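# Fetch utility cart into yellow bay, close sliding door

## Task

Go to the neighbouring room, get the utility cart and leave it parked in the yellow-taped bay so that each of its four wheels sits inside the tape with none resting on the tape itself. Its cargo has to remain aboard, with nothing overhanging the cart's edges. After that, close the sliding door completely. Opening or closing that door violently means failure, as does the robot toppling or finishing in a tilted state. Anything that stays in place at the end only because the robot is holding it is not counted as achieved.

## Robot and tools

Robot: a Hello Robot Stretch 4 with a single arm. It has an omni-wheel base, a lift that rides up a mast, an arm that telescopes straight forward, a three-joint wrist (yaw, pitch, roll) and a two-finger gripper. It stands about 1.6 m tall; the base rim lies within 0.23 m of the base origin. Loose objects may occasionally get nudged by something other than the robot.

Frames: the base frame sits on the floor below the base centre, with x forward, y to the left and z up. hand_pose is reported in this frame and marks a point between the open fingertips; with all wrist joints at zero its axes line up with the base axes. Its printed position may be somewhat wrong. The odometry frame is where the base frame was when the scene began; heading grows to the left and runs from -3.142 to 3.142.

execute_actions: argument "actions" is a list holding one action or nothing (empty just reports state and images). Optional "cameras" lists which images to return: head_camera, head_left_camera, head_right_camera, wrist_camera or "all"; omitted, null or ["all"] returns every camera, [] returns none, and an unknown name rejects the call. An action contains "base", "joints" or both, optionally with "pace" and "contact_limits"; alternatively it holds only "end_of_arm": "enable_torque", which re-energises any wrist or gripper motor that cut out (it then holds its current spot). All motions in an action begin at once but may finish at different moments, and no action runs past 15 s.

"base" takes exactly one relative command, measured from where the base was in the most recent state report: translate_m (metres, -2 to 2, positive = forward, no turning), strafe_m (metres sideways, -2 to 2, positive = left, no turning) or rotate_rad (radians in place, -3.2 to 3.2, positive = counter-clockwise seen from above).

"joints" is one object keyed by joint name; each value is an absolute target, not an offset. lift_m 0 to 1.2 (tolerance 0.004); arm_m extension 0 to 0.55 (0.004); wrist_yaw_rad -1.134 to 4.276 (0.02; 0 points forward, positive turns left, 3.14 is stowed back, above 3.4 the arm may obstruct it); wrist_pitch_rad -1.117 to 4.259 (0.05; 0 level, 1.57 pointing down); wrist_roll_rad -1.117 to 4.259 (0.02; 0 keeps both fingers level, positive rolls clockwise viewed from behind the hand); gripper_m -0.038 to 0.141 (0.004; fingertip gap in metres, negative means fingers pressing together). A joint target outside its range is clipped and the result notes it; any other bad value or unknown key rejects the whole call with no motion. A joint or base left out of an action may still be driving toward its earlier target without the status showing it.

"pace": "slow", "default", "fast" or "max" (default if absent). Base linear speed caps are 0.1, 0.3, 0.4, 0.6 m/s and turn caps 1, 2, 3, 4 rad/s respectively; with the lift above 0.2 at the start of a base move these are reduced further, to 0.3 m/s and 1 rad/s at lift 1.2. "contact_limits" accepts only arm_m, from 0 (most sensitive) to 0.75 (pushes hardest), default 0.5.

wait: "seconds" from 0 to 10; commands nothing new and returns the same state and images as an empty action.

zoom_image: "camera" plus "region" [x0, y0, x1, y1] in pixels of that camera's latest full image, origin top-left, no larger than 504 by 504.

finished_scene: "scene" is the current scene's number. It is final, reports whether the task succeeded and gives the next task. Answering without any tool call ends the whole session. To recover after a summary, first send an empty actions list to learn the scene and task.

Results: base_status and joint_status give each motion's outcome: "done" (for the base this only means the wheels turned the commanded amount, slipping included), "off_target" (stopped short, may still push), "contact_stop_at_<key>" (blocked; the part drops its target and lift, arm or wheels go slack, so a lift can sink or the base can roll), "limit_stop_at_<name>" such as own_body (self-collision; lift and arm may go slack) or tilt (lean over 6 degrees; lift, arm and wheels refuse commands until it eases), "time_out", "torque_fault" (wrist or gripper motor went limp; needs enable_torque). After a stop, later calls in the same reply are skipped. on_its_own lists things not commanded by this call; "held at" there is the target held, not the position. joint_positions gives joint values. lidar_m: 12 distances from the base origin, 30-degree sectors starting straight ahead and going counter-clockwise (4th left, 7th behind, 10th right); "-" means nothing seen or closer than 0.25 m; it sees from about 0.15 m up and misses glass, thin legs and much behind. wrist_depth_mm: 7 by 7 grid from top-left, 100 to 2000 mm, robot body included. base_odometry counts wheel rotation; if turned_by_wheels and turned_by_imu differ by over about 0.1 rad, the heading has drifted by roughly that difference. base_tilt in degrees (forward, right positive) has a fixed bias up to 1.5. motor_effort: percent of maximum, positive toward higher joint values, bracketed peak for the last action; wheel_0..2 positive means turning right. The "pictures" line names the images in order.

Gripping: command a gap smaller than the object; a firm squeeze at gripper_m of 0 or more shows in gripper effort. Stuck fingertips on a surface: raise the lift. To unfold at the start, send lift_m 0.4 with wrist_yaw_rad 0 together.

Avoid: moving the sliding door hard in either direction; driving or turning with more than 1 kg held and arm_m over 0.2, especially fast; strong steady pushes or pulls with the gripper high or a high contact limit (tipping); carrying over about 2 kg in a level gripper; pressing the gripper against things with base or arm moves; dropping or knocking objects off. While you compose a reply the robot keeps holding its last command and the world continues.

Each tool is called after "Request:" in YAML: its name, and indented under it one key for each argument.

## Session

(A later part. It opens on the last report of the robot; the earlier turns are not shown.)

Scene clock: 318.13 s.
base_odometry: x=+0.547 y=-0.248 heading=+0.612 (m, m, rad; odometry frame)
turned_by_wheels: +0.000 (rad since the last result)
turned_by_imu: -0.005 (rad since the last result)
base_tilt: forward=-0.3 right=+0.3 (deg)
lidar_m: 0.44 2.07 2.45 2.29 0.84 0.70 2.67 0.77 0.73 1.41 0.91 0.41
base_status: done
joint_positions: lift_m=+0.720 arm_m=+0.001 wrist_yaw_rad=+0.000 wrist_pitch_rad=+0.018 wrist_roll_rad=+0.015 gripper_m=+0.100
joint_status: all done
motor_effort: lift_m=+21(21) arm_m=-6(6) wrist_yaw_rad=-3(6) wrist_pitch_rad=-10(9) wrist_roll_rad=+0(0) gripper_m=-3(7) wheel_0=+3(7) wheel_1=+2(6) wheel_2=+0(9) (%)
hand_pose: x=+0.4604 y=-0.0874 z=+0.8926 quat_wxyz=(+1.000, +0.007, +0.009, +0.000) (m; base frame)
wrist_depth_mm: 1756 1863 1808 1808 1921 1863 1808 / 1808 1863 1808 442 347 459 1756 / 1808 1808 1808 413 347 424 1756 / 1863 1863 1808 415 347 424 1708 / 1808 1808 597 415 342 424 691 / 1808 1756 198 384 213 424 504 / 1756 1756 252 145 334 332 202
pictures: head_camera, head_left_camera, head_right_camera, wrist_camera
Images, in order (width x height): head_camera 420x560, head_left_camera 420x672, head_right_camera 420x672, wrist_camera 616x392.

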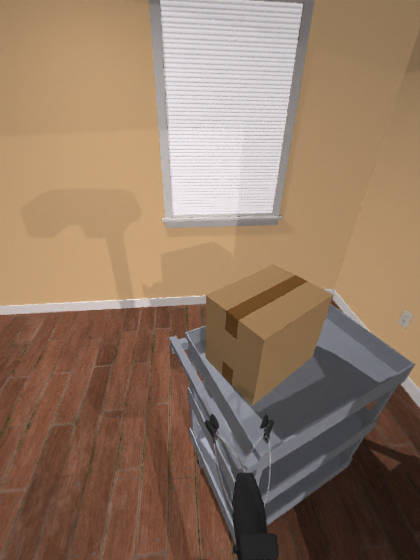

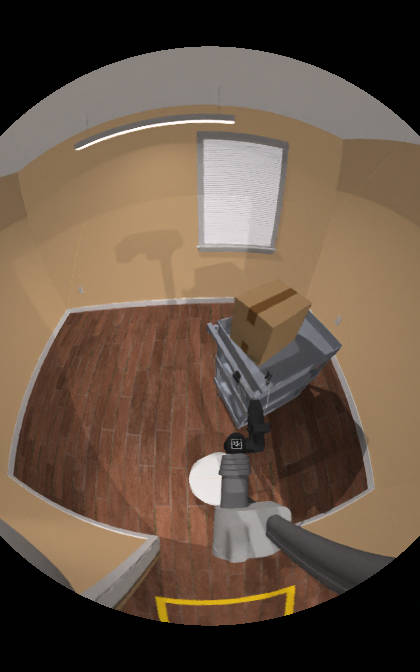

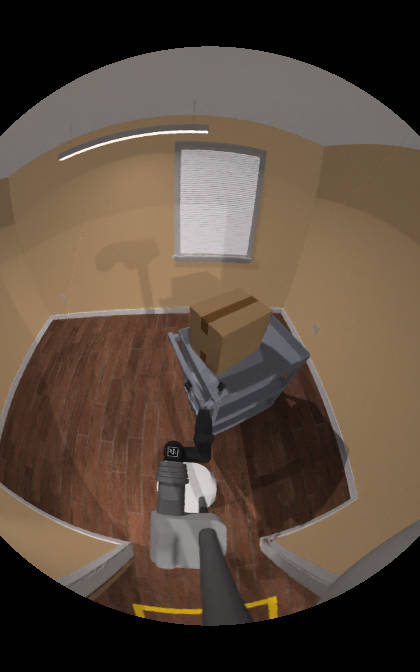

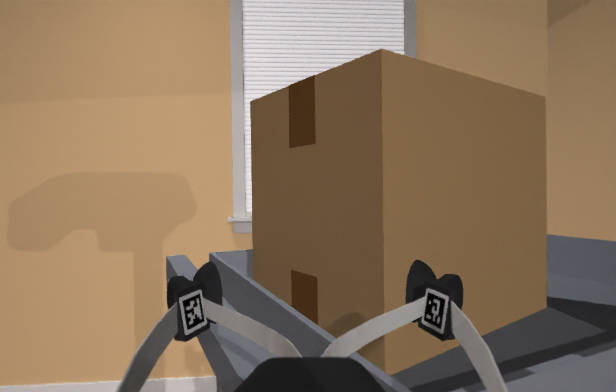

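Request:
execute_actions:
  actions:
    - {"base":{"translate_m":-0.12},"joints":{"wrist_yaw_rad":1.5}}
  cameras: []

Request:
execute_actions:
  actions:
    - {"base":{"strafe_m":0.68}}
  cameras: []

Request:
execute_actions:
  actions:
    - {"base":{"translate_m":0.56}}
  cameras: []

Request:
execute_actions:
  actions:
    - {"base":{"rotate_rad":-1.13},"joints":{"wrist_roll_rad":1.57,"lift_m":0.67}}
  cameras: []

Request:
execute_actions:
  actions:
    - {"joints":{"wrist_yaw_rad":0}}

Scene clock: 335.67 s.
base_odometry: x=+0.449 y=-0.317 heading=+0.612 (m, m, rad; odometry frame)
turned_by_wheels: +0.000 (rad since the last result)
turned_by_imu: -0.001 (rad since the last result)
base_tilt: forward=-0.3 right=+0.3 (deg)
lidar_m: 0.48 2.21 2.44 2.27 0.65 0.62 2.57 2.54 0.67 1.29 1.47 0.53
base_status: done
joint_positions: lift_m=+0.720 arm_m=+0.001 wrist_yaw_rad=+1.500 wrist_pitch_rad=+0.018 wrist_roll_rad=+0.015 gripper_m=+0.100
joint_status: all done
motor_effort: lift_m=+21(22) arm_m=-6(6) wrist_yaw_rad=-2(6) wrist_pitch_rad=-9(7) wrist_roll_rad=+0(0) gripper_m=-1(2) wheel_0=-1(5) wheel_1=-1(3) wheel_2=+1(10) (%)
hand_pose: x=+0.2796 y=+0.2815 z=+0.8926 quat_wxyz=(+0.732, -0.001, +0.012, +0.681) (m; base frame)
wrist_depth_mm: 1397 - - - - - - / 1397 - - - - - - / 1366 - - - - - - / 1336 - - - - - - / 1366 - - - - - - / 1366 - 198 - 213 - - / 1366 1863 - 144 - - -
pictures: none
No camera images: the call's "cameras" was empty. Leave "cameras" out to get every camera's image.

Scene clock: 339.27 s.
base_odometry: x=+0.058 y=+0.240 heading=+0.612 (m, m, rad; odometry frame)
turned_by_wheels: +0.000 (rad since the last result)
turned_by_imu: -0.004 (rad since the last result)
base_tilt: forward=-0.4 right=+0.2 (deg)
lidar_m: 2.08 2.14 1.74 1.60 0.77 0.51 0.47 0.50 1.25 1.45 0.87 0.91
base_status: done
joint_positions: lift_m=+0.720 arm_m=+0.001 wrist_yaw_rad=+1.500 wrist_pitch_rad=+0.018 wrist_roll_rad=+0.015 gripper_m=+0.100
joint_status: not commanded
motor_effort: lift_m=+21(22) arm_m=-6(6) wrist_yaw_rad=-2(2) wrist_pitch_rad=-7(6) wrist_roll_rad=+0(1) gripper_m=-5(2) wheel_0=+1(8) wheel_1=+0(9) wheel_2=+1(1) (%)
hand_pose: x=+0.2795 y=+0.2815 z=+0.8927 quat_wxyz=(+0.732, -0.001, +0.012, +0.682) (m; base frame)
wrist_depth_mm: 1499 1499 1537 1618 1708 1756 1808 / 1499 1576 1576 1661 1708 1756 1808 / 1464 1537 1618 1618 1756 1756 1808 / 1499 1576 1576 1618 1756 1808 1808 / 1499 1576 1576 1661 1708 1808 1863 / 1499 1537 198 1661 213 1808 1808 / 1464 1499 1576 145 1661 1808 1863
pictures: none
No camera images: the call's "cameras" was empty. Leave "cameras" out to get every camera's image.

Scene clock: 342.63 s.
base_odometry: x=+0.517 y=+0.562 heading=+0.612 (m, m, rad; odometry frame)
turned_by_wheels: +0.000 (rad since the last result)
turned_by_imu: -0.002 (rad since the last result)
base_tilt: forward=-0.4 right=+0.3 (deg)
lidar_m: 1.53 1.57 1.79 1.67 1.65 1.14 1.02 3.22 1.54 0.65 0.62 1.64
base_status: done
joint_positions: lift_m=+0.720 arm_m=+0.001 wrist_yaw_rad=+1.500 wrist_pitch_rad=+0.018 wrist_roll_rad=+0.015 gripper_m=+0.100
joint_status: not commanded
motor_effort: lift_m=+21(21) arm_m=-6(5) wrist_yaw_rad=-2(2) wrist_pitch_rad=-7(6) wrist_roll_rad=+1(0) gripper_m=-2(5) wheel_0=+1(6) wheel_1=+2(7) wheel_2=+1(9) (%)
hand_pose: x=+0.2795 y=+0.2815 z=+0.8927 quat_wxyz=(+0.732, -0.001, +0.012, +0.682) (m; base frame)
wrist_depth_mm: 1537 1576 1618 1661 1708 1808 1537 / 1537 1618 1618 1708 1756 1756 1618 / 1537 1576 1618 1661 1756 1808 1618 / 1576 1661 1618 1708 1808 1863 1576 / 1537 1537 1618 1708 1756 1863 1618 / 1537 1618 197 1708 213 1808 1576 / 1537 1618 1661 145 1808 1863 1576
pictures: none
No camera images: the call's "cameras" was empty. Leave "cameras" out to get every camera's image.

Scene clock: 344.43 s.
base_odometry: x=+0.517 y=+0.562 heading=-0.518 (m, m, rad; odometry frame)
turned_by_wheels: -1.130 (rad since the last result)
turned_by_imu: -1.137 (rad since the last result)
base_tilt: forward=-0.5 right=+0.2 (deg)
lidar_m: 0.61 1.68 1.54 1.53 1.86 1.66 1.67 1.17 1.03 1.03 1.54 0.66
base_status: done
joint_positions: lift_m=+0.670 arm_m=+0.001 wrist_yaw_rad=+1.500 wrist_pitch_rad=+0.018 wrist_roll_rad=+1.570 gripper_m=+0.100
joint_status: all done
motor_effort: lift_m=+14(23) arm_m=-6(6) wrist_yaw_rad=-2(1) wrist_pitch_rad=-6(6) wrist_roll_rad=+1(7) gripper_m=-1(2) wheel_0=+1(6) wheel_1=+2(16) wheel_2=+1(8) (%)
hand_pose: x=+0.2796 y=+0.2815 z=+0.8432 quat_wxyz=(+0.522, +0.513, +0.486, +0.477) (m; base frame)
wrist_depth_mm: 1366 1336 1308 1308 1336 1308 1308 / 1430 1397 1366 1397 1397 1336 1281 / 1464 1430 1430 1464 1397 1397 1366 / 1537 1430 1499 1430 1464 1499 1366 / 1537 1576 1576 1576 1537 1537 1336 / 1661 1618 200 1618 213 1576 1336 / 1808 1708 1661 146 1708 1708 1397
pictures: none
No camera images: the call's "cameras" was empty. Leave "cameras" out to get every camera's image.

Scene clock: 345.87 s.
base_odometry: x=+0.517 y=+0.562 heading=-0.518 (m, m, rad; odometry frame)
turned_by_wheels: +0.000 (rad since the last result)
turned_by_imu: +0.000 (rad since the last result)
base_tilt: forward=-0.5 right=+0.2 (deg)
lidar_m: 0.63 1.66 1.52 1.55 1.84 1.64 1.68 1.16 1.02 1.03 1.52 0.66
base_status: not commanded
joint_positions: lift_m=+0.670 arm_m=+0.001 wrist_yaw_rad=+0.000 wrist_pitch_rad=+0.018 wrist_roll_rad=+1.570 gripper_m=+0.100
joint_status: all done
motor_effort: lift_m=+14(14) arm_m=-6(6) wrist_yaw_rad=-3(10) wrist_pitch_rad=-9(8) wrist_roll_rad=+1(1) gripper_m=-1(3) wheel_0=+2(1) wheel_1=+2(2) wheel_2=+1(1) (%)
hand_pose: x=+0.4604 y=-0.0873 z=+0.8432 quat_wxyz=(+0.707, +0.707, +0.007, -0.006) (m; base frame)
wrist_depth_mm: 1708 1756 1708 480 488 1618 477 / 1808 1808 1808 477 1708 820 535 / 1863 1921 564 484 1078 866 535 / - - 544 477 1983 866 535 / - - 530 480 1078 866 530 / - - 200 477 212 699 530 / - - - 146 480 480 477
pictures: head_camera, head_left_camera, head_right_camera, wrist_camera
Images, in order (width x height): head_camera 420x560, head_left_camera 420x672, head_right_camera 420x672, wrist_camera 616x392.

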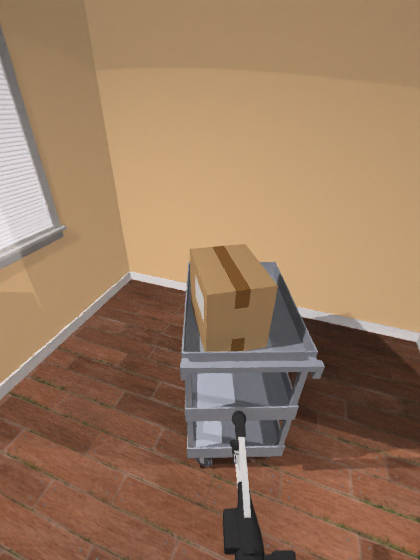

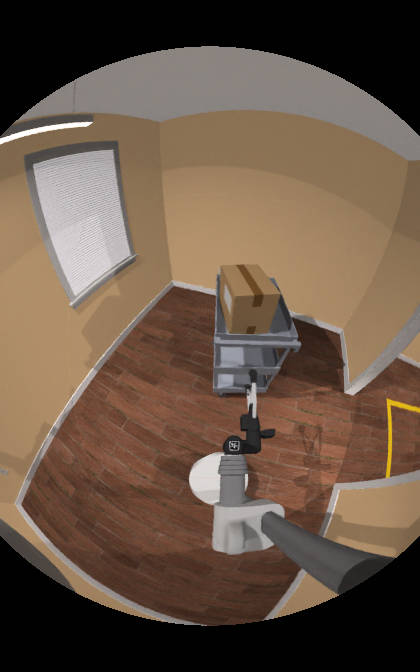

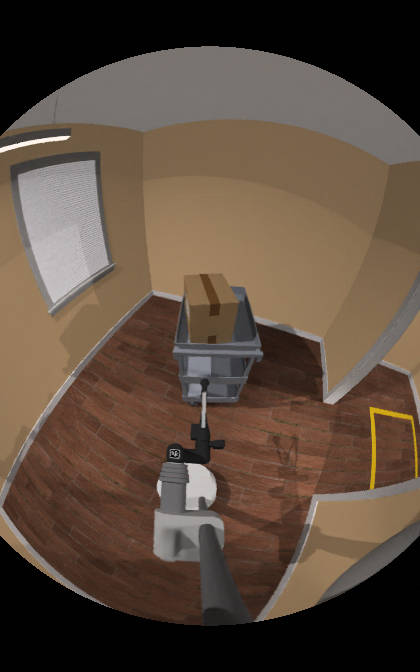

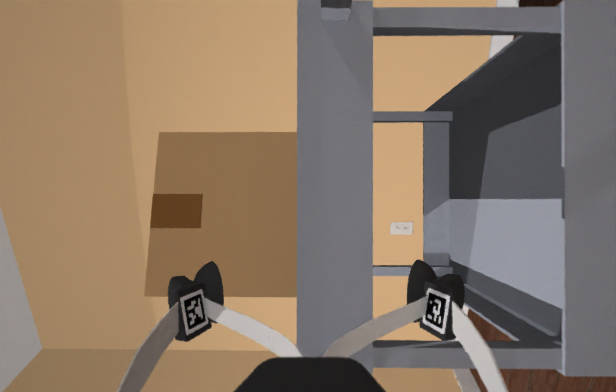

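Request:
execute_actions:
  actions:
    - {"joints":{"arm_m":0.19,"lift_m":0.655},"contact_limits":{"arm_m":0.15}}
  cameras: ["wrist_camera","head_camera"]

Scene clock: 353.67 s.
base_odometry: x=+0.517 y=+0.562 heading=-0.518 (m, m, rad; odometry frame)
turned_by_wheels: +0.000 (rad since the last result)
turned_by_imu: -0.001 (rad since the last result)
base_tilt: forward=-0.4 right=+0.2 (deg)
lidar_m: 0.61 1.64 1.52 1.55 1.84 1.65 1.67 1.17 1.03 1.05 1.53 0.67
base_status: not commanded
joint_positions: lift_m=+0.655 arm_m=+0.189 wrist_yaw_rad=+0.000 wrist_pitch_rad=+0.018 wrist_roll_rad=+1.570 gripper_m=+0.100
joint_status: all done
motor_effort: lift_m=+13(14) arm_m=+6(7) wrist_yaw_rad=-2(3) wrist_pitch_rad=-8(6) wrist_roll_rad=+1(1) gripper_m=+1(2) wheel_0=+1(2) wheel_1=+3(3) wheel_2=+1(1) (%)
contact_limits: arm_m 0.15
hand_pose: x=+0.6483 y=-0.0874 z=+0.8283 quat_wxyz=(+0.707, +0.707, +0.006, -0.006) (m; base frame)
wrist_depth_mm: 1576 1499 1499 291 1499 1464 521 / 1576 1618 1618 289 891 750 549 / 1618 370 368 287 1661 809 564 / 1808 357 357 287 1756 820 554 / 353 347 349 286 287 831 554 / 343 340 201 287 213 676 554 / - 334 - 146 - 1708 508
pictures: head_camera, wrist_camera
Images, in order (width x height): head_camera 420x560, wrist_camera 616x392.

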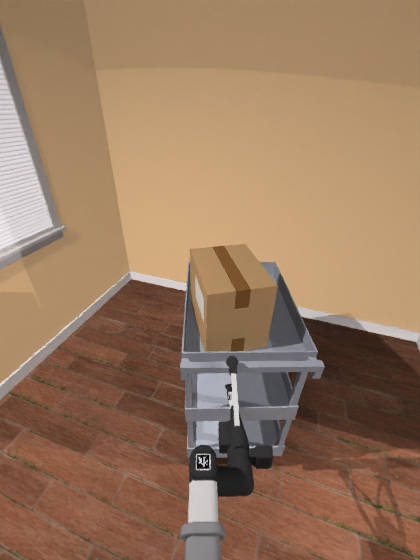

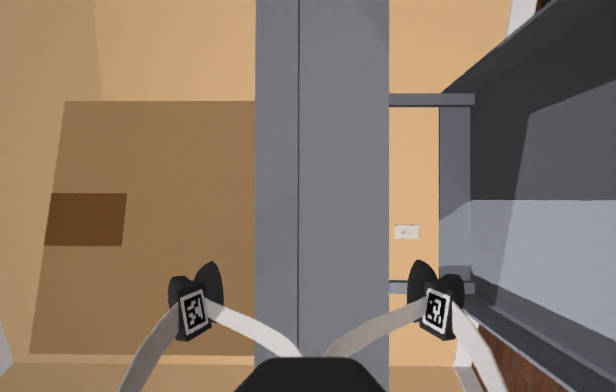

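Request:
execute_actions:
  actions:
    - {"joints":{"arm_m":0.265},"contact_limits":{"arm_m":0.15}}
  cameras: []

Request:
execute_actions:
  actions:
    - {"joints":{"gripper_m":-0.01}}
  cameras: ["wrist_camera","head_camera"]

Scene clock: 359.20 s.
base_odometry: x=+0.517 y=+0.562 heading=-0.518 (m, m, rad; odometry frame)
turned_by_wheels: +0.000 (rad since the last result)
turned_by_imu: -0.001 (rad since the last result)
base_tilt: forward=-0.4 right=+0.2 (deg)
lidar_m: 0.62 1.68 1.52 1.54 1.86 1.65 1.68 1.17 1.03 1.04 1.53 0.65
base_status: not commanded
joint_positions: lift_m=+0.655 arm_m=+0.264 wrist_yaw_rad=-0.002 wrist_pitch_rad=+0.017 wrist_roll_rad=+1.570 gripper_m=+0.100
joint_status: all done
motor_effort: lift_m=+13(13) arm_m=+8(9) wrist_yaw_rad=+3(4) wrist_pitch_rad=-1(7) wrist_roll_rad=+1(0) gripper_m=-1(2) wheel_0=+1(1) wheel_1=+3(2) wheel_2=+1(1) (%)
contact_limits: arm_m 0.15
hand_pose: x=+0.7228 y=-0.0880 z=+0.8288 quat_wxyz=(+0.707, +0.707, +0.005, -0.007) (m; base frame)
wrist_depth_mm: 1499 1499 1430 215 215 1430 525 / 306 304 301 215 215 788 559 / 297 296 291 216 215 831 564 / 286 283 282 215 213 831 559 / 277 276 228 215 214 831 554 / 271 268 171 213 213 676 554 / 263 262 259 153 213 1708 508
pictures: none
No camera images: the call's "cameras" was empty. Leave "cameras" out to get every camera's image.

Scene clock: 361.07 s.
base_odometry: x=+0.517 y=+0.562 heading=-0.518 (m, m, rad; odometry frame)
turned_by_wheels: +0.000 (rad since the last result)
turned_by_imu: -0.001 (rad since the last result)
base_tilt: forward=-0.4 right=+0.2 (deg)
lidar_m: 0.60 1.66 1.53 1.54 1.84 1.65 1.68 1.15 1.04 1.04 1.52 0.63
base_status: not commanded
joint_positions: lift_m=+0.655 arm_m=+0.264 wrist_yaw_rad=+0.001 wrist_pitch_rad=+0.027 wrist_roll_rad=+1.571 gripper_m=-0.009
joint_status: all done
on_its_own: wrist_pitch_rad is at rest, and its effort (-28) is outside its rest range (-23 to +23)
motor_effort: lift_m=+17(17) arm_m=+3(8) wrist_yaw_rad=-6(9) wrist_pitch_rad=-28(30) wrist_roll_rad=-1(1) gripper_m=-35(34) wheel_0=+1(1) wheel_1=+2(2) wheel_2=+1(1) (%)
hand_pose: x=+0.7239 y=-0.0871 z=+0.8256 quat_wxyz=(+0.707, +0.707, +0.010, -0.009) (m; base frame)
wrist_depth_mm: 1464 1464 130 190 190 1464 500 / 277 276 130 190 190 741 535 / 266 267 130 190 190 778 535 / 258 259 129 189 190 798 535 / 251 251 129 190 190 778 535 / 243 242 129 189 190 172 525 / 236 235 129 190 189 1708 439
pictures: head_camera, wrist_camera
Images, in order (width x height): head_camera 420x560, wrist_camera 616x392.

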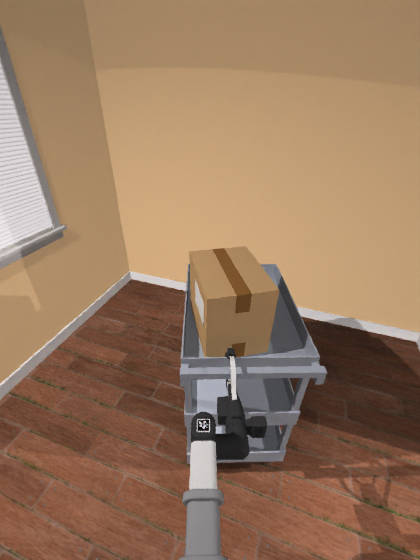

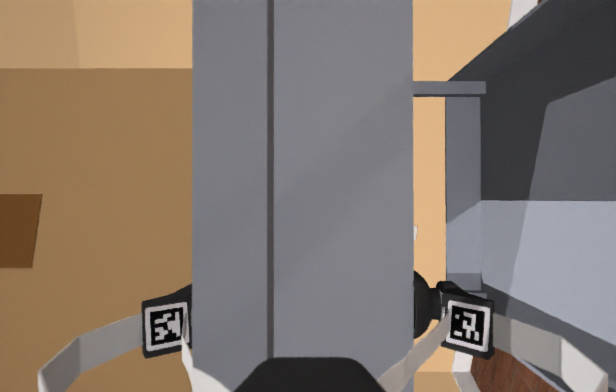

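Request:
execute_actions:
  actions:
    - {"base":{"strafe_m":-0.12},"pace":"slow"}
  cameras: []

Request:
execute_actions:
  actions:
    - {"base":{"rotate_rad":0.15},"pace":"slow"}
  cameras: ["head_camera"]

Scene clock: 376.23 s.
base_odometry: x=+0.458 y=+0.458 heading=-0.517 (m, m, rad; odometry frame)
turned_by_wheels: +0.001 (rad since the last result)
turned_by_imu: +0.001 (rad since the last result)
base_tilt: forward=-0.3 right=+0.2 (deg)
lidar_m: 0.58 1.81 1.65 1.68 1.88 1.70 1.65 1.03 0.93 0.94 1.41 0.64
base_status: done
joint_positions: lift_m=+0.655 arm_m=+0.264 wrist_yaw_rad=+0.009 wrist_pitch_rad=+0.024 wrist_roll_rad=+1.575 gripper_m=-0.009
joint_status: not commanded
on_its_own: wrist_yaw_rad is at rest, and its effort (-27) is outside its rest range (-13 to +13); wrist_pitch_rad is at rest, and its effort (-24) is outside its rest range (-23 to +23); wrist_roll_rad is at rest, and its effort (-15) is outside its rest range (-13 to +13)
motor_effort: lift_m=+17(17) arm_m=+3(3) wrist_yaw_rad=-27(36) wrist_pitch_rad=-24(31) wrist_roll_rad=-15(15) gripper_m=-29(36) wheel_0=+8(13) wheel_1=+1(4) wheel_2=+5(5) (%)
hand_pose: x=+0.7245 y=-0.0849 z=+0.8264 quat_wxyz=(+0.706, +0.709, +0.012, -0.005) (m; base frame)
wrist_depth_mm: 1430 1464 146 209 211 1397 500 / 1499 1464 143 205 205 1499 530 / 286 285 139 200 201 741 539 / 268 268 135 196 196 809 539 / 256 254 133 191 191 788 549 / 244 244 129 187 187 176 530 / 230 228 126 183 183 609 484
pictures: none
No camera images: the call's "cameras" was empty. Leave "cameras" out to get every camera's image.

Scene clock: 377.30 s.
base_odometry: x=+0.458 y=+0.458 heading=-0.368 (m, m, rad; odometry frame)
turned_by_wheels: +0.149 (rad since the last result)
turned_by_imu: +0.149 (rad since the last result)
base_tilt: forward=-0.4 right=+0.2 (deg)
lidar_m: 0.60 1.71 1.64 1.72 1.80 1.69 1.38 0.96 0.90 2.96 1.42 0.62
base_status: done
joint_positions: lift_m=+0.655 arm_m=+0.264 wrist_yaw_rad=-0.004 wrist_pitch_rad=+0.023 wrist_roll_rad=+1.567 gripper_m=-0.009
joint_status: not commanded
motor_effort: lift_m=+17(17) arm_m=+4(4) wrist_yaw_rad=+10(42) wrist_pitch_rad=-22(24) wrist_roll_rad=+10(16) gripper_m=-31(31) wheel_0=-2(14) wheel_1=-3(10) wheel_2=-6(13) (%)
hand_pose: x=+0.7233 y=-0.0887 z=+0.8266 quat_wxyz=(+0.709, +0.706, +0.007, -0.010) (m; base frame)
wrist_depth_mm: 1464 1430 116 173 173 732 539 / 258 258 118 176 176 759 544 / 254 255 119 179 179 778 549 / 251 251 121 181 181 778 554 / 247 246 123 182 183 788 549 / 242 241 124 186 186 168 535 / 239 237 126 146 187 1576 466
pictures: head_camera
Images, in order (width x height): head_camera 420x560.

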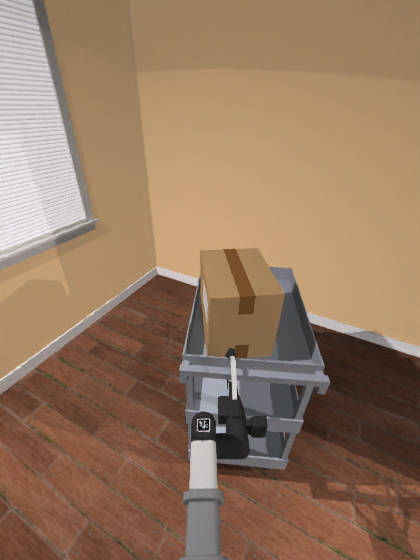

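Request:
execute_actions:
  actions:
    - {"base":{"strafe_m":-0.2},"pace":"slow"}
  cameras: []

Request:
execute_actions:
  actions:
    - {"base":{"rotate_rad":0.25},"pace":"slow"}
  cameras: []

Request:
execute_actions:
  actions:
    - {"base":{"strafe_m":-0.2},"pace":"slow"}
  cameras: []

Request:
execute_actions:
  actions:
    - {"base":{"rotate_rad":0.25},"pace":"slow"}

Scene clock: 387.50 s.
base_odometry: x=+0.386 y=+0.271 heading=-0.367 (m, m, rad; odometry frame)
turned_by_wheels: +0.001 (rad since the last result)
turned_by_imu: +0.001 (rad since the last result)
base_tilt: forward=-0.4 right=+0.3 (deg)
lidar_m: 0.58 1.88 1.81 1.89 1.89 1.79 1.13 0.79 0.74 2.81 1.24 0.65
base_status: done
joint_positions: lift_m=+0.655 arm_m=+0.264 wrist_yaw_rad=+0.008 wrist_pitch_rad=+0.022 wrist_roll_rad=+1.575 gripper_m=-0.009
joint_status: not commanded
on_its_own: wrist_yaw_rad is at rest, and its effort (-25) is outside its rest range (-13 to +13); wrist_roll_rad is at rest, and its effort (-16) is outside its rest range (-13 to +13)
motor_effort: lift_m=+17(17) arm_m=+4(4) wrist_yaw_rad=-25(28) wrist_pitch_rad=-18(23) wrist_roll_rad=-16(16) gripper_m=-28(26) wheel_0=+9(12) wheel_1=+0(9) wheel_2=+2(4) (%)
hand_pose: x=+0.7244 y=-0.0852 z=+0.8270 quat_wxyz=(+0.705, +0.709, +0.010, -0.005) (m; base frame)
wrist_depth_mm: 1366 1366 147 210 211 1336 488 / 1464 1397 143 204 206 1430 525 / 289 286 139 200 201 778 554 / 270 268 136 195 195 798 549 / 255 254 132 190 190 788 549 / 244 244 129 186 185 183 530 / 231 227 126 133 181 640 517
pictures: none
No camera images: the call's "cameras" was empty. Leave "cameras" out to get every camera's image.

Scene clock: 388.80 s.
base_odometry: x=+0.386 y=+0.271 heading=-0.119 (m, m, rad; odometry frame)
turned_by_wheels: +0.248 (rad since the last result)
turned_by_imu: +0.248 (rad since the last result)
base_tilt: forward=-0.4 right=+0.2 (deg)
lidar_m: 0.64 1.81 1.83 2.08 1.77 1.66 0.90 0.74 0.75 1.23 1.49 0.59
base_status: done
joint_positions: lift_m=+0.655 arm_m=+0.264 wrist_yaw_rad=-0.013 wrist_pitch_rad=+0.021 wrist_roll_rad=+1.566 gripper_m=-0.009
joint_status: not commanded
on_its_own: wrist_yaw_rad is at rest, and its effort (+35) is outside its rest range (-13 to +13)
motor_effort: lift_m=+17(17) arm_m=+4(5) wrist_yaw_rad=+35(44) wrist_pitch_rad=-16(20) wrist_roll_rad=+11(16) gripper_m=-30(29) wheel_0=-10(14) wheel_1=-7(10) wheel_2=-9(17) (%)
hand_pose: x=+0.7224 y=-0.0911 z=+0.8273 quat_wxyz=(+0.709, +0.705, +0.003, -0.012) (m; base frame)
wrist_depth_mm: 233 231 - 151 151 699 569 / 235 234 101 156 157 715 559 / 236 236 103 162 163 750 554 / 239 240 108 169 170 778 554 / 243 243 113 176 177 1863 559 / 246 244 119 183 185 169 477 / 248 247 123 121 190 1618 1255
pictures: none
No camera images: the call's "cameras" was empty. Leave "cameras" out to get every camera's image.

Scene clock: 391.97 s.
base_odometry: x=+0.362 y=+0.073 heading=-0.118 (m, m, rad; odometry frame)
turned_by_wheels: +0.001 (rad since the last result)
turned_by_imu: +0.003 (rad since the last result)
base_tilt: forward=-0.3 right=+0.2 (deg)
lidar_m: 0.60 1.96 1.96 2.23 1.93 1.33 0.73 0.61 2.76 1.03 1.18 0.62
base_status: done
joint_positions: lift_m=+0.655 arm_m=+0.264 wrist_yaw_rad=+0.008 wrist_pitch_rad=+0.021 wrist_roll_rad=+1.575 gripper_m=-0.009
joint_status: not commanded
on_its_own: wrist_yaw_rad is at rest, and its effort (-25) is outside its rest range (-13 to +13)
motor_effort: lift_m=+17(17) arm_m=+5(4) wrist_yaw_rad=-25(34) wrist_pitch_rad=-14(19) wrist_roll_rad=-13(14) gripper_m=-31(33) wheel_0=+8(13) wheel_1=+1(8) wheel_2=+3(6) (%)
hand_pose: x=+0.7242 y=-0.0851 z=+0.8272 quat_wxyz=(+0.706, +0.708, +0.010, -0.005) (m; base frame)
wrist_depth_mm: 1366 1308 123 183 183 1281 530 / 268 268 124 183 182 759 549 / 262 260 124 183 183 798 549 / 255 256 125 185 185 798 554 / 249 248 125 185 185 788 554 / 243 242 126 186 185 184 539 / 238 234 126 132 186 1708 430
pictures: none
No camera images: the call's "cameras" was empty. Leave "cameras" out to get every camera's image.

Scene clock: 393.27 s.
base_odometry: x=+0.362 y=+0.073 heading=+0.130 (m, m, rad; odometry frame)
turned_by_wheels: +0.248 (rad since the last result)
turned_by_imu: +0.248 (rad since the last result)
base_tilt: forward=-0.3 right=+0.2 (deg)
lidar_m: 0.65 1.95 2.03 2.04 1.93 0.91 0.63 0.61 2.69 1.04 1.78 0.56
base_status: done
joint_positions: lift_m=+0.655 arm_m=+0.264 wrist_yaw_rad=-0.014 wrist_pitch_rad=+0.021 wrist_roll_rad=+1.564 gripper_m=-0.009
joint_status: not commanded
on_its_own: wrist_yaw_rad is at rest, and its effort (+39) is outside its rest range (-13 to +13); wrist_roll_rad is at rest, and its effort (+17) is outside its rest range (-13 to +13)
motor_effort: lift_m=+17(17) arm_m=+5(6) wrist_yaw_rad=+39(46) wrist_pitch_rad=-18(16) wrist_roll_rad=+17(17) gripper_m=-32(27) wheel_0=-11(15) wheel_1=-8(11) wheel_2=-10(15) (%)
hand_pose: x=+0.7221 y=-0.0915 z=+0.8273 quat_wxyz=(+0.709, +0.705, +0.002, -0.012) (m; base frame)
wrist_depth_mm: 209 208 - 132 132 676 559 / 216 216 - 141 140 723 559 / 225 224 - 150 150 707 559 / 234 233 - 160 161 707 559 / 244 242 103 172 173 1808 496 / 254 250 111 185 188 168 1255 / 1537 1499 121 126 200 1499 1229
pictures: head_camera, head_left_camera, head_right_camera, wrist_camera
Images, in order (width x height): head_camera 420x560, head_left_camera 420x672, head_right_camera 420x672, wrist_camera 616x392.

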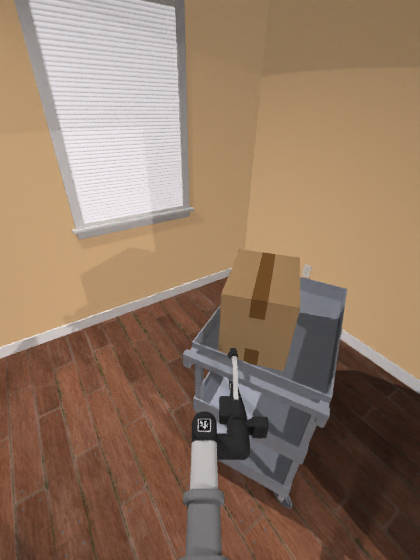

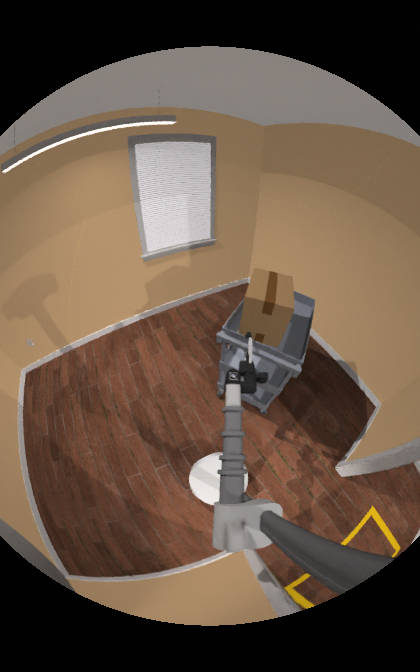

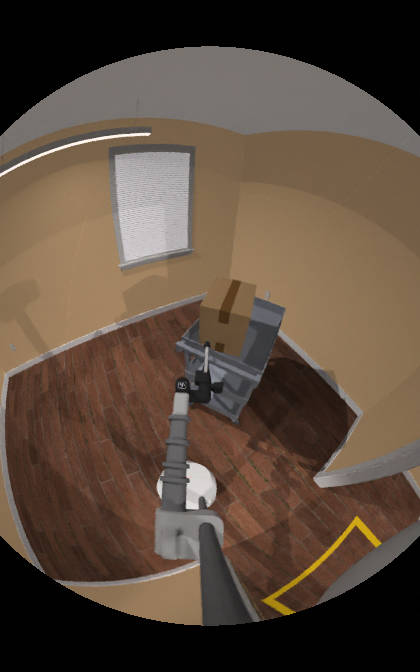

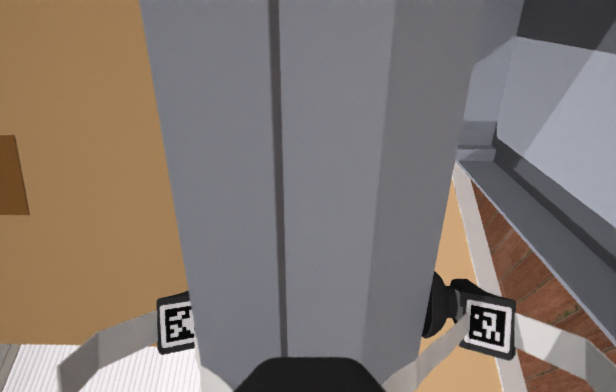

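Request:
execute_actions:
  actions:
    - {"base":{"strafe_m":-0.25},"pace":"slow"}

Scene clock: 402.57 s.
base_odometry: x=+0.395 y=-0.175 heading=+0.131 (m, m, rad; odometry frame)
turned_by_wheels: +0.001 (rad since the last result)
turned_by_imu: +0.002 (rad since the last result)
base_tilt: forward=-0.3 right=+0.2 (deg)
lidar_m: 0.63 2.07 2.16 2.27 2.13 0.71 0.56 2.59 2.38 0.80 1.56 0.61
base_status: done
joint_positions: lift_m=+0.655 arm_m=+0.264 wrist_yaw_rad=+0.008 wrist_pitch_rad=+0.023 wrist_roll_rad=+1.574 gripper_m=-0.009
joint_status: not commanded
on_its_own: wrist_yaw_rad is at rest, and its effort (-26) is outside its rest range (-13 to +13)
motor_effort: lift_m=+17(17) arm_m=+5(5) wrist_yaw_rad=-26(39) wrist_pitch_rad=-22(18) wrist_roll_rad=-10(19) gripper_m=-30(31) wheel_0=+6(13) wheel_1=+1(7) wheel_2=+3(8) (%)
hand_pose: x=+0.7242 y=-0.0850 z=+0.8267 quat_wxyz=(+0.706, +0.708, +0.011, -0.005) (m; base frame)
wrist_depth_mm: 1281 1281 110 167 167 723 549 / 252 251 113 171 172 750 549 / 250 249 116 175 175 788 549 / 249 248 119 179 180 788 544 / 249 248 123 185 185 750 554 / 245 247 126 188 189 190 504 / 246 244 129 152 192 1618 442
pictures: head_camera, head_left_camera, head_right_camera, wrist_camera
Images, in order (width x height): head_camera 420x560, head_left_camera 420x672, head_right_camera 420x672, wrist_camera 616x392.

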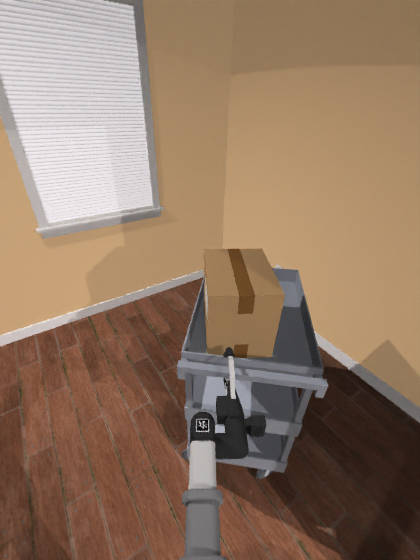

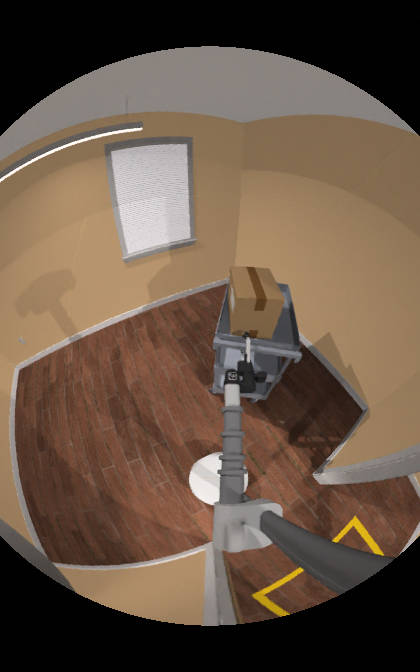

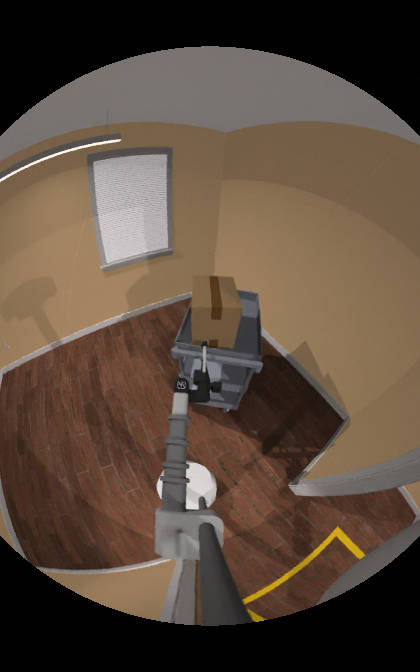

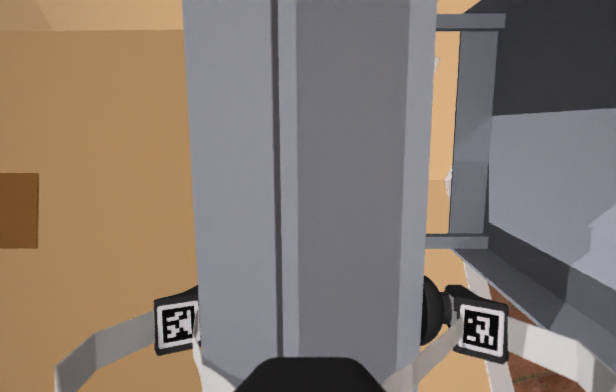

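Request:
execute_actions:
  actions:
    - {"base":{"rotate_rad":0.2},"pace":"slow"}
  cameras: []

Request:
execute_actions:
  actions:
    - {"base":{"strafe_m":-0.3},"pace":"slow"}
  cameras: []

Request:
execute_actions:
  actions:
    - {"base":{"rotate_rad":0.28},"pace":"slow"}
  cameras: ["head_left_camera","head_right_camera"]

Scene clock: 410.83 s.
base_odometry: x=+0.395 y=-0.175 heading=+0.329 (m, m, rad; odometry frame)
turned_by_wheels: +0.198 (rad since the last result)
turned_by_imu: +0.197 (rad since the last result)
base_tilt: forward=-0.4 right=+0.2 (deg)
lidar_m: 0.64 2.04 2.31 2.18 1.20 0.56 0.55 2.61 0.79 0.80 1.55 0.56
base_status: done
joint_positions: lift_m=+0.655 arm_m=+0.264 wrist_yaw_rad=-0.011 wrist_pitch_rad=+0.021 wrist_roll_rad=+1.566 gripper_m=-0.009
joint_status: not commanded
on_its_own: wrist_yaw_rad is at rest, and its effort (+29) is outside its rest range (-13 to +13)
motor_effort: lift_m=+17(17) arm_m=+5(6) wrist_yaw_rad=+29(48) wrist_pitch_rad=-15(20) wrist_roll_rad=+12(15) gripper_m=-28(30) wheel_0=-10(14) wheel_1=-8(11) wheel_2=-8(15) (%)
hand_pose: x=+0.7224 y=-0.0905 z=+0.8272 quat_wxyz=(+0.709, +0.705, +0.004, -0.011) (m; base frame)
wrist_depth_mm: 206 206 - 129 129 661 549 / 213 213 - 138 138 683 549 / 224 222 - 148 148 732 554 / 233 233 - 159 160 1708 539 / 245 245 103 171 174 1756 500 / 258 252 110 188 190 169 1255 / 1576 1537 121 126 204 1537 1255
pictures: none
No camera images: the call's "cameras" was empty. Leave "cameras" out to get every camera's image.

Scene clock: 414.97 s.
base_odometry: x=+0.492 y=-0.459 heading=+0.329 (m, m, rad; odometry frame)
turned_by_wheels: +0.001 (rad since the last result)
turned_by_imu: +0.004 (rad since the last result)
base_tilt: forward=-0.3 right=+0.2 (deg)
lidar_m: 0.61 2.16 2.43 2.43 0.94 0.70 2.52 2.50 0.51 0.63 1.30 0.63
base_status: done
joint_positions: lift_m=+0.655 arm_m=+0.264 wrist_yaw_rad=+0.007 wrist_pitch_rad=+0.023 wrist_roll_rad=+1.573 gripper_m=-0.009
joint_status: not commanded
on_its_own: wrist_yaw_rad is at rest, and its effort (-23) is outside its rest range (-13 to +13)
motor_effort: lift_m=+17(17) arm_m=+5(5) wrist_yaw_rad=-23(29) wrist_pitch_rad=-22(21) wrist_roll_rad=-9(18) gripper_m=-31(31) wheel_0=+4(11) wheel_1=-2(7) wheel_2=+5(6) (%)
hand_pose: x=+0.7241 y=-0.0853 z=+0.8266 quat_wxyz=(+0.706, +0.708, +0.011, -0.006) (m; base frame)
wrist_depth_mm: 1281 1205 113 170 170 732 549 / 254 254 116 174 175 768 544 / 253 252 119 178 178 768 544 / 250 250 122 182 182 788 544 / 248 250 125 187 187 741 549 / 247 248 128 191 192 173 504 / 247 246 131 194 195 1618 442
pictures: none
No camera images: the call's "cameras" was empty. Leave "cameras" out to get every camera's image.

Scene clock: 416.33 s.
base_odometry: x=+0.492 y=-0.459 heading=+0.608 (m, m, rad; odometry frame)
turned_by_wheels: +0.279 (rad since the last result)
turned_by_imu: +0.279 (rad since the last result)
base_tilt: forward=-0.3 right=+0.2 (deg)
lidar_m: 0.66 2.25 2.57 2.25 0.66 0.75 2.49 0.56 0.52 1.11 1.33 0.52
base_status: done
joint_positions: lift_m=+0.655 arm_m=+0.264 wrist_yaw_rad=-0.008 wrist_pitch_rad=+0.021 wrist_roll_rad=+1.565 gripper_m=-0.009
joint_status: not commanded
on_its_own: wrist_yaw_rad is at rest, and its effort (+22) is outside its rest range (-13 to +13)
motor_effort: lift_m=+17(17) arm_m=+6(6) wrist_yaw_rad=+22(52) wrist_pitch_rad=-12(22) wrist_roll_rad=+13(16) gripper_m=-34(29) wheel_0=-4(16) wheel_1=-4(14) wheel_2=-5(16) (%)
hand_pose: x=+0.7226 y=-0.0898 z=+0.8273 quat_wxyz=(+0.709, +0.705, +0.004, -0.010) (m; base frame)
wrist_depth_mm: 199 199 - 123 123 126 554 / 208 208 - 133 133 676 554 / 220 220 - 145 144 691 554 / 233 234 - 157 158 1756 525 / 248 248 - 173 174 1808 484 / 265 258 107 190 194 169 1255 / 1808 1708 121 119 211 1576 1255
pictures: head_left_camera, head_right_camera
Images, in order (width x height): head_left_camera 420x672, head_right_camera 420x672.

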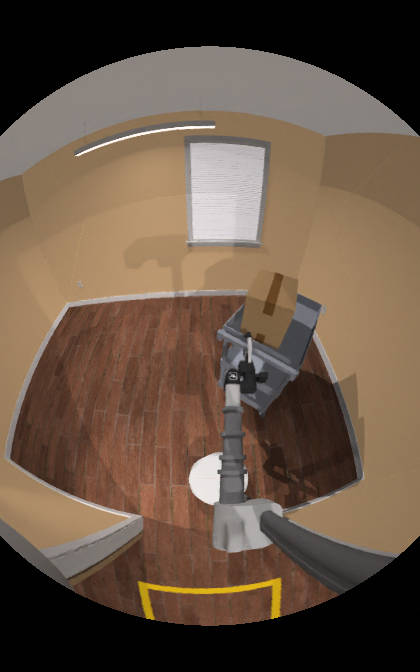

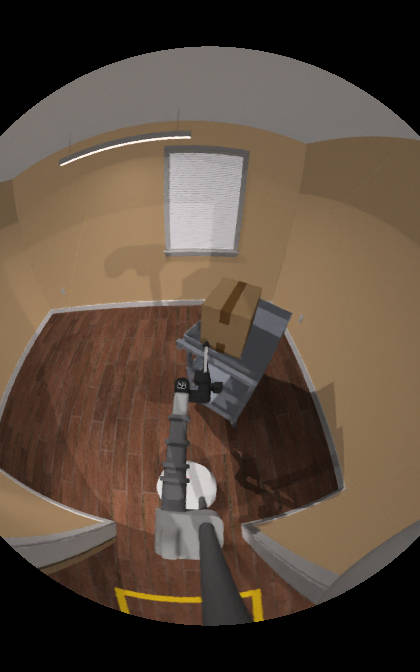

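Request:
execute_actions:
  actions:
    - {"base":{"strafe_m":0.11},"pace":"slow"}
  cameras: []

Request:
execute_actions:
  actions:
    - {"base":{"translate_m":-0.45},"pace":"slow"}
  cameras: ["head_left_camera","head_right_camera","head_camera"]

Scene clock: 427.30 s.
base_odometry: x=+0.429 y=-0.369 heading=+0.607 (m, m, rad; odometry frame)
turned_by_wheels: -0.001 (rad since the last result)
turned_by_imu: -0.004 (rad since the last result)
base_tilt: forward=-0.5 right=+0.3 (deg)
lidar_m: 0.65 2.25 2.49 2.31 0.61 0.62 2.51 2.47 0.62 1.16 1.41 0.54
base_status: done
joint_positions: lift_m=+0.655 arm_m=+0.264 wrist_yaw_rad=-0.005 wrist_pitch_rad=+0.020 wrist_roll_rad=+1.566 gripper_m=-0.009
joint_status: not commanded
motor_effort: lift_m=+17(17) arm_m=+4(6) wrist_yaw_rad=+13(37) wrist_pitch_rad=-14(14) wrist_roll_rad=+11(13) gripper_m=-32(32) wheel_0=-8(18) wheel_1=+0(4) wheel_2=-3(5) (%)
hand_pose: x=+0.7232 y=-0.0890 z=+0.8275 quat_wxyz=(+0.709, +0.705, +0.005, -0.009) (m; base frame)
wrist_depth_mm: 198 197 - 122 122 123 559 / 208 208 - 132 132 683 559 / 220 220 - 143 143 647 554 / 234 235 - 157 158 1808 512 / 251 249 - 174 175 1756 477 / 267 263 107 193 196 169 1308 / 1661 1661 122 118 213 286 285
pictures: none
No camera images: the call's "cameras" was empty. Leave "cameras" out to get every camera's image.

Scene clock: 433.07 s.
base_odometry: x=+0.060 y=-0.626 heading=+0.607 (m, m, rad; odometry frame)
turned_by_wheels: +0.000 (rad since the last result)
turned_by_imu: +0.002 (rad since the last result)
base_tilt: forward=-0.4 right=+0.3 (deg)
lidar_m: 0.62 2.71 2.44 0.40 0.44 2.22 2.07 2.13 1.55 0.47 1.47 0.66
base_status: done
joint_positions: lift_m=+0.655 arm_m=+0.265 wrist_yaw_rad=+0.005 wrist_pitch_rad=+0.024 wrist_roll_rad=+1.571 gripper_m=-0.009
joint_status: not commanded
on_its_own: wrist_yaw_rad is at rest, and its effort (-16) is outside its rest range (-13 to +13); wrist_pitch_rad is at rest, and its effort (-24) is outside its rest range (-23 to +23)
motor_effort: lift_m=+17(17) arm_m=+3(4) wrist_yaw_rad=-16(30) wrist_pitch_rad=-24(24) wrist_roll_rad=-3(11) gripper_m=-34(36) wheel_0=-1(11) wheel_1=-2(6) wheel_2=+5(12) (%)
hand_pose: x=+0.7242 y=-0.0860 z=+0.8264 quat_wxyz=(+0.707, +0.707, +0.010, -0.007) (m; base frame)
wrist_depth_mm: - - 160 220 224 1863 492 / 312 312 157 219 220 732 544 / 297 297 155 215 216 809 544 / 281 281 152 211 213 798 544 / 270 268 150 208 209 798 539 / 258 259 147 205 206 171 525 / 250 245 146 170 202 1661 312
pictures: head_camera, head_left_camera, head_right_camera
Images, in order (width x height): head_camera 420x560, head_left_camera 420x672, head_right_camera 420x672.

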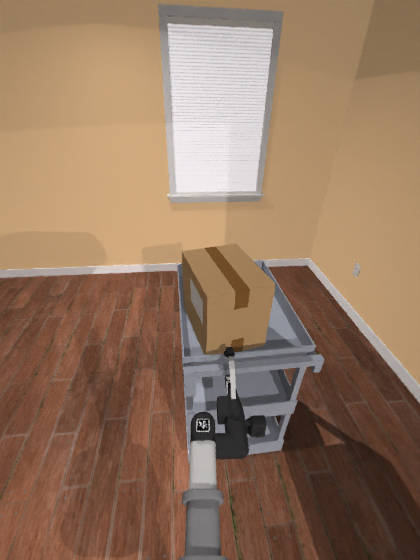

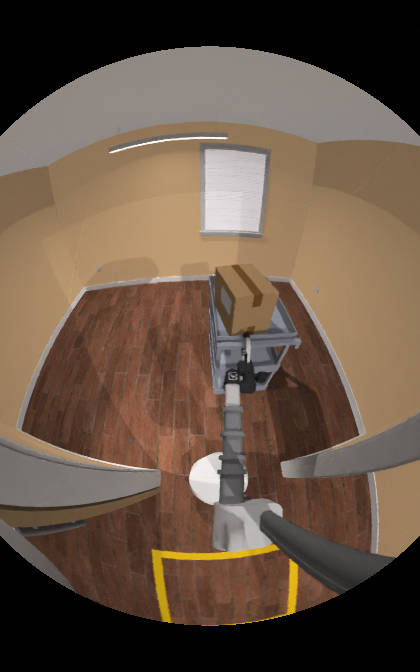

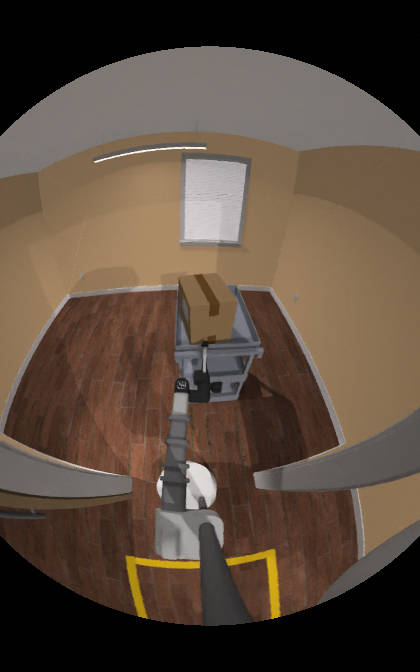

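Request:
execute_actions:
  actions:
    - {"base":{"translate_m":-0.55},"pace":"slow"}
  cameras: ["head_left_camera","head_right_camera"]

Scene clock: 445.67 s.
base_odometry: x=-0.391 y=-0.939 heading=+0.608 (m, m, rad; odometry frame)
turned_by_wheels: +0.001 (rad since the last result)
turned_by_imu: +0.003 (rad since the last result)
base_tilt: forward=-0.4 right=+0.2 (deg)
lidar_m: 0.55 0.61 0.56 1.22 2.27 1.63 1.49 1.54 1.62 1.47 0.72 0.72
base_status: done
joint_positions: lift_m=+0.655 arm_m=+0.265 wrist_yaw_rad=+0.010 wrist_pitch_rad=+0.024 wrist_roll_rad=+1.571 gripper_m=-0.009
joint_status: not commanded
on_its_own: wrist_yaw_rad is at rest, and its effort (-31) is outside its rest range (-13 to +13)
motor_effort: lift_m=+17(17) arm_m=+3(3) wrist_yaw_rad=-31(32) wrist_pitch_rad=-23(23) wrist_roll_rad=-4(4) gripper_m=-33(34) wheel_0=+4(4) wheel_1=+0(5) wheel_2=+9(13) (%)
hand_pose: x=+0.7247 y=-0.0845 z=+0.8264 quat_wxyz=(+0.707, +0.707, +0.012, -0.005) (m; base frame)
wrist_depth_mm: - - - 303 - 1756 1255 / - - - 278 - 1921 484 / - - - 257 - 1921 539 / 336 327 315 240 854 759 539 / 298 297 285 224 233 809 544 / 271 272 158 210 207 176 530 / 249 240 149 166 201 715 477
pictures: head_left_camera, head_right_camera
Images, in order (width x height): head_left_camera 420x672, head_right_camera 420x672.

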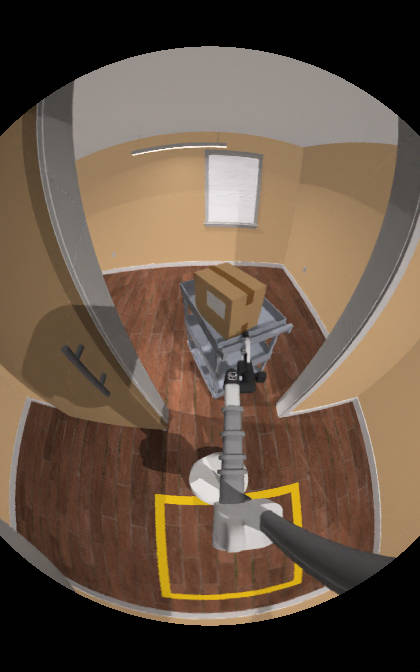

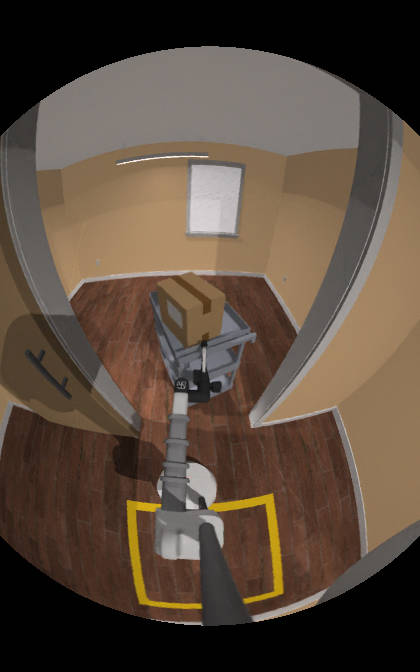

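Request:
execute_actions:
  actions:
    - {"base":{"strafe_m":0.13},"pace":"slow"}
  cameras: ["head_left_camera","head_camera"]

Scene clock: 453.13 s.
base_odometry: x=-0.466 y=-0.833 heading=+0.608 (m, m, rad; odometry frame)
turned_by_wheels: -0.001 (rad since the last result)
turned_by_imu: -0.004 (rad since the last result)
base_tilt: forward=-0.4 right=+0.2 (deg)
lidar_m: 0.59 0.46 0.45 1.16 2.12 1.64 1.54 1.56 1.75 1.62 0.79 0.69
base_status: done
joint_positions: lift_m=+0.655 arm_m=+0.265 wrist_yaw_rad=-0.008 wrist_pitch_rad=+0.024 wrist_roll_rad=+1.571 gripper_m=-0.009
joint_status: not commanded
on_its_own: wrist_yaw_rad is at rest, and its effort (+21) is outside its rest range (-13 to +13)
motor_effort: lift_m=+17(17) arm_m=+3(3) wrist_yaw_rad=+21(29) wrist_pitch_rad=-23(22) wrist_roll_rad=-2(4) gripper_m=-31(34) wheel_0=-5(13) wheel_1=+1(4) wheel_2=-4(7) (%)
hand_pose: x=+0.7231 y=-0.0897 z=+0.8264 quat_wxyz=(+0.707, +0.707, +0.006, -0.011) (m; base frame)
wrist_depth_mm: - - - 264 - 1863 466 / - - - 251 - 1863 504 / 342 336 325 239 - 759 544 / 310 310 300 229 236 798 544 / 285 285 278 220 225 809 544 / 268 266 158 211 209 172 525 / 250 243 151 172 204 732 480
pictures: head_camera, head_left_camera
Images, in order (width x height): head_camera 420x560, head_left_camera 420x672.

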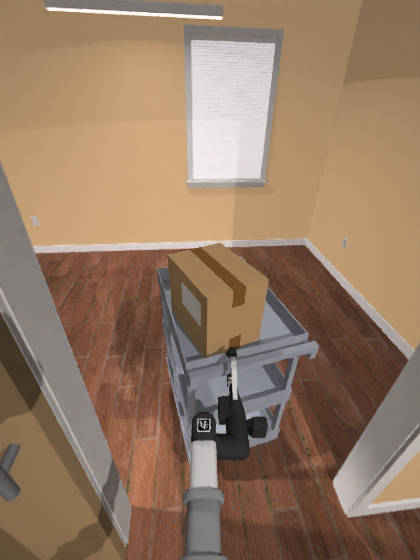

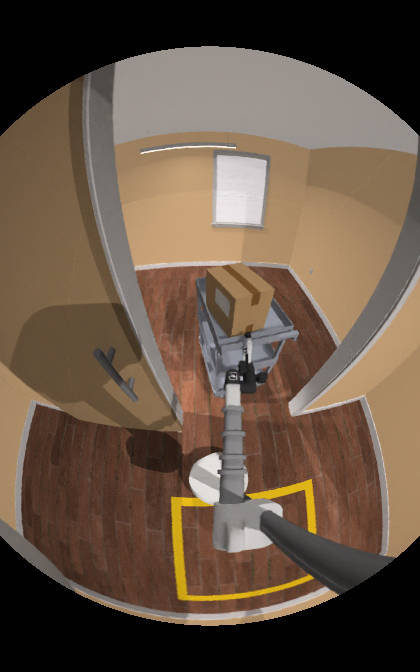

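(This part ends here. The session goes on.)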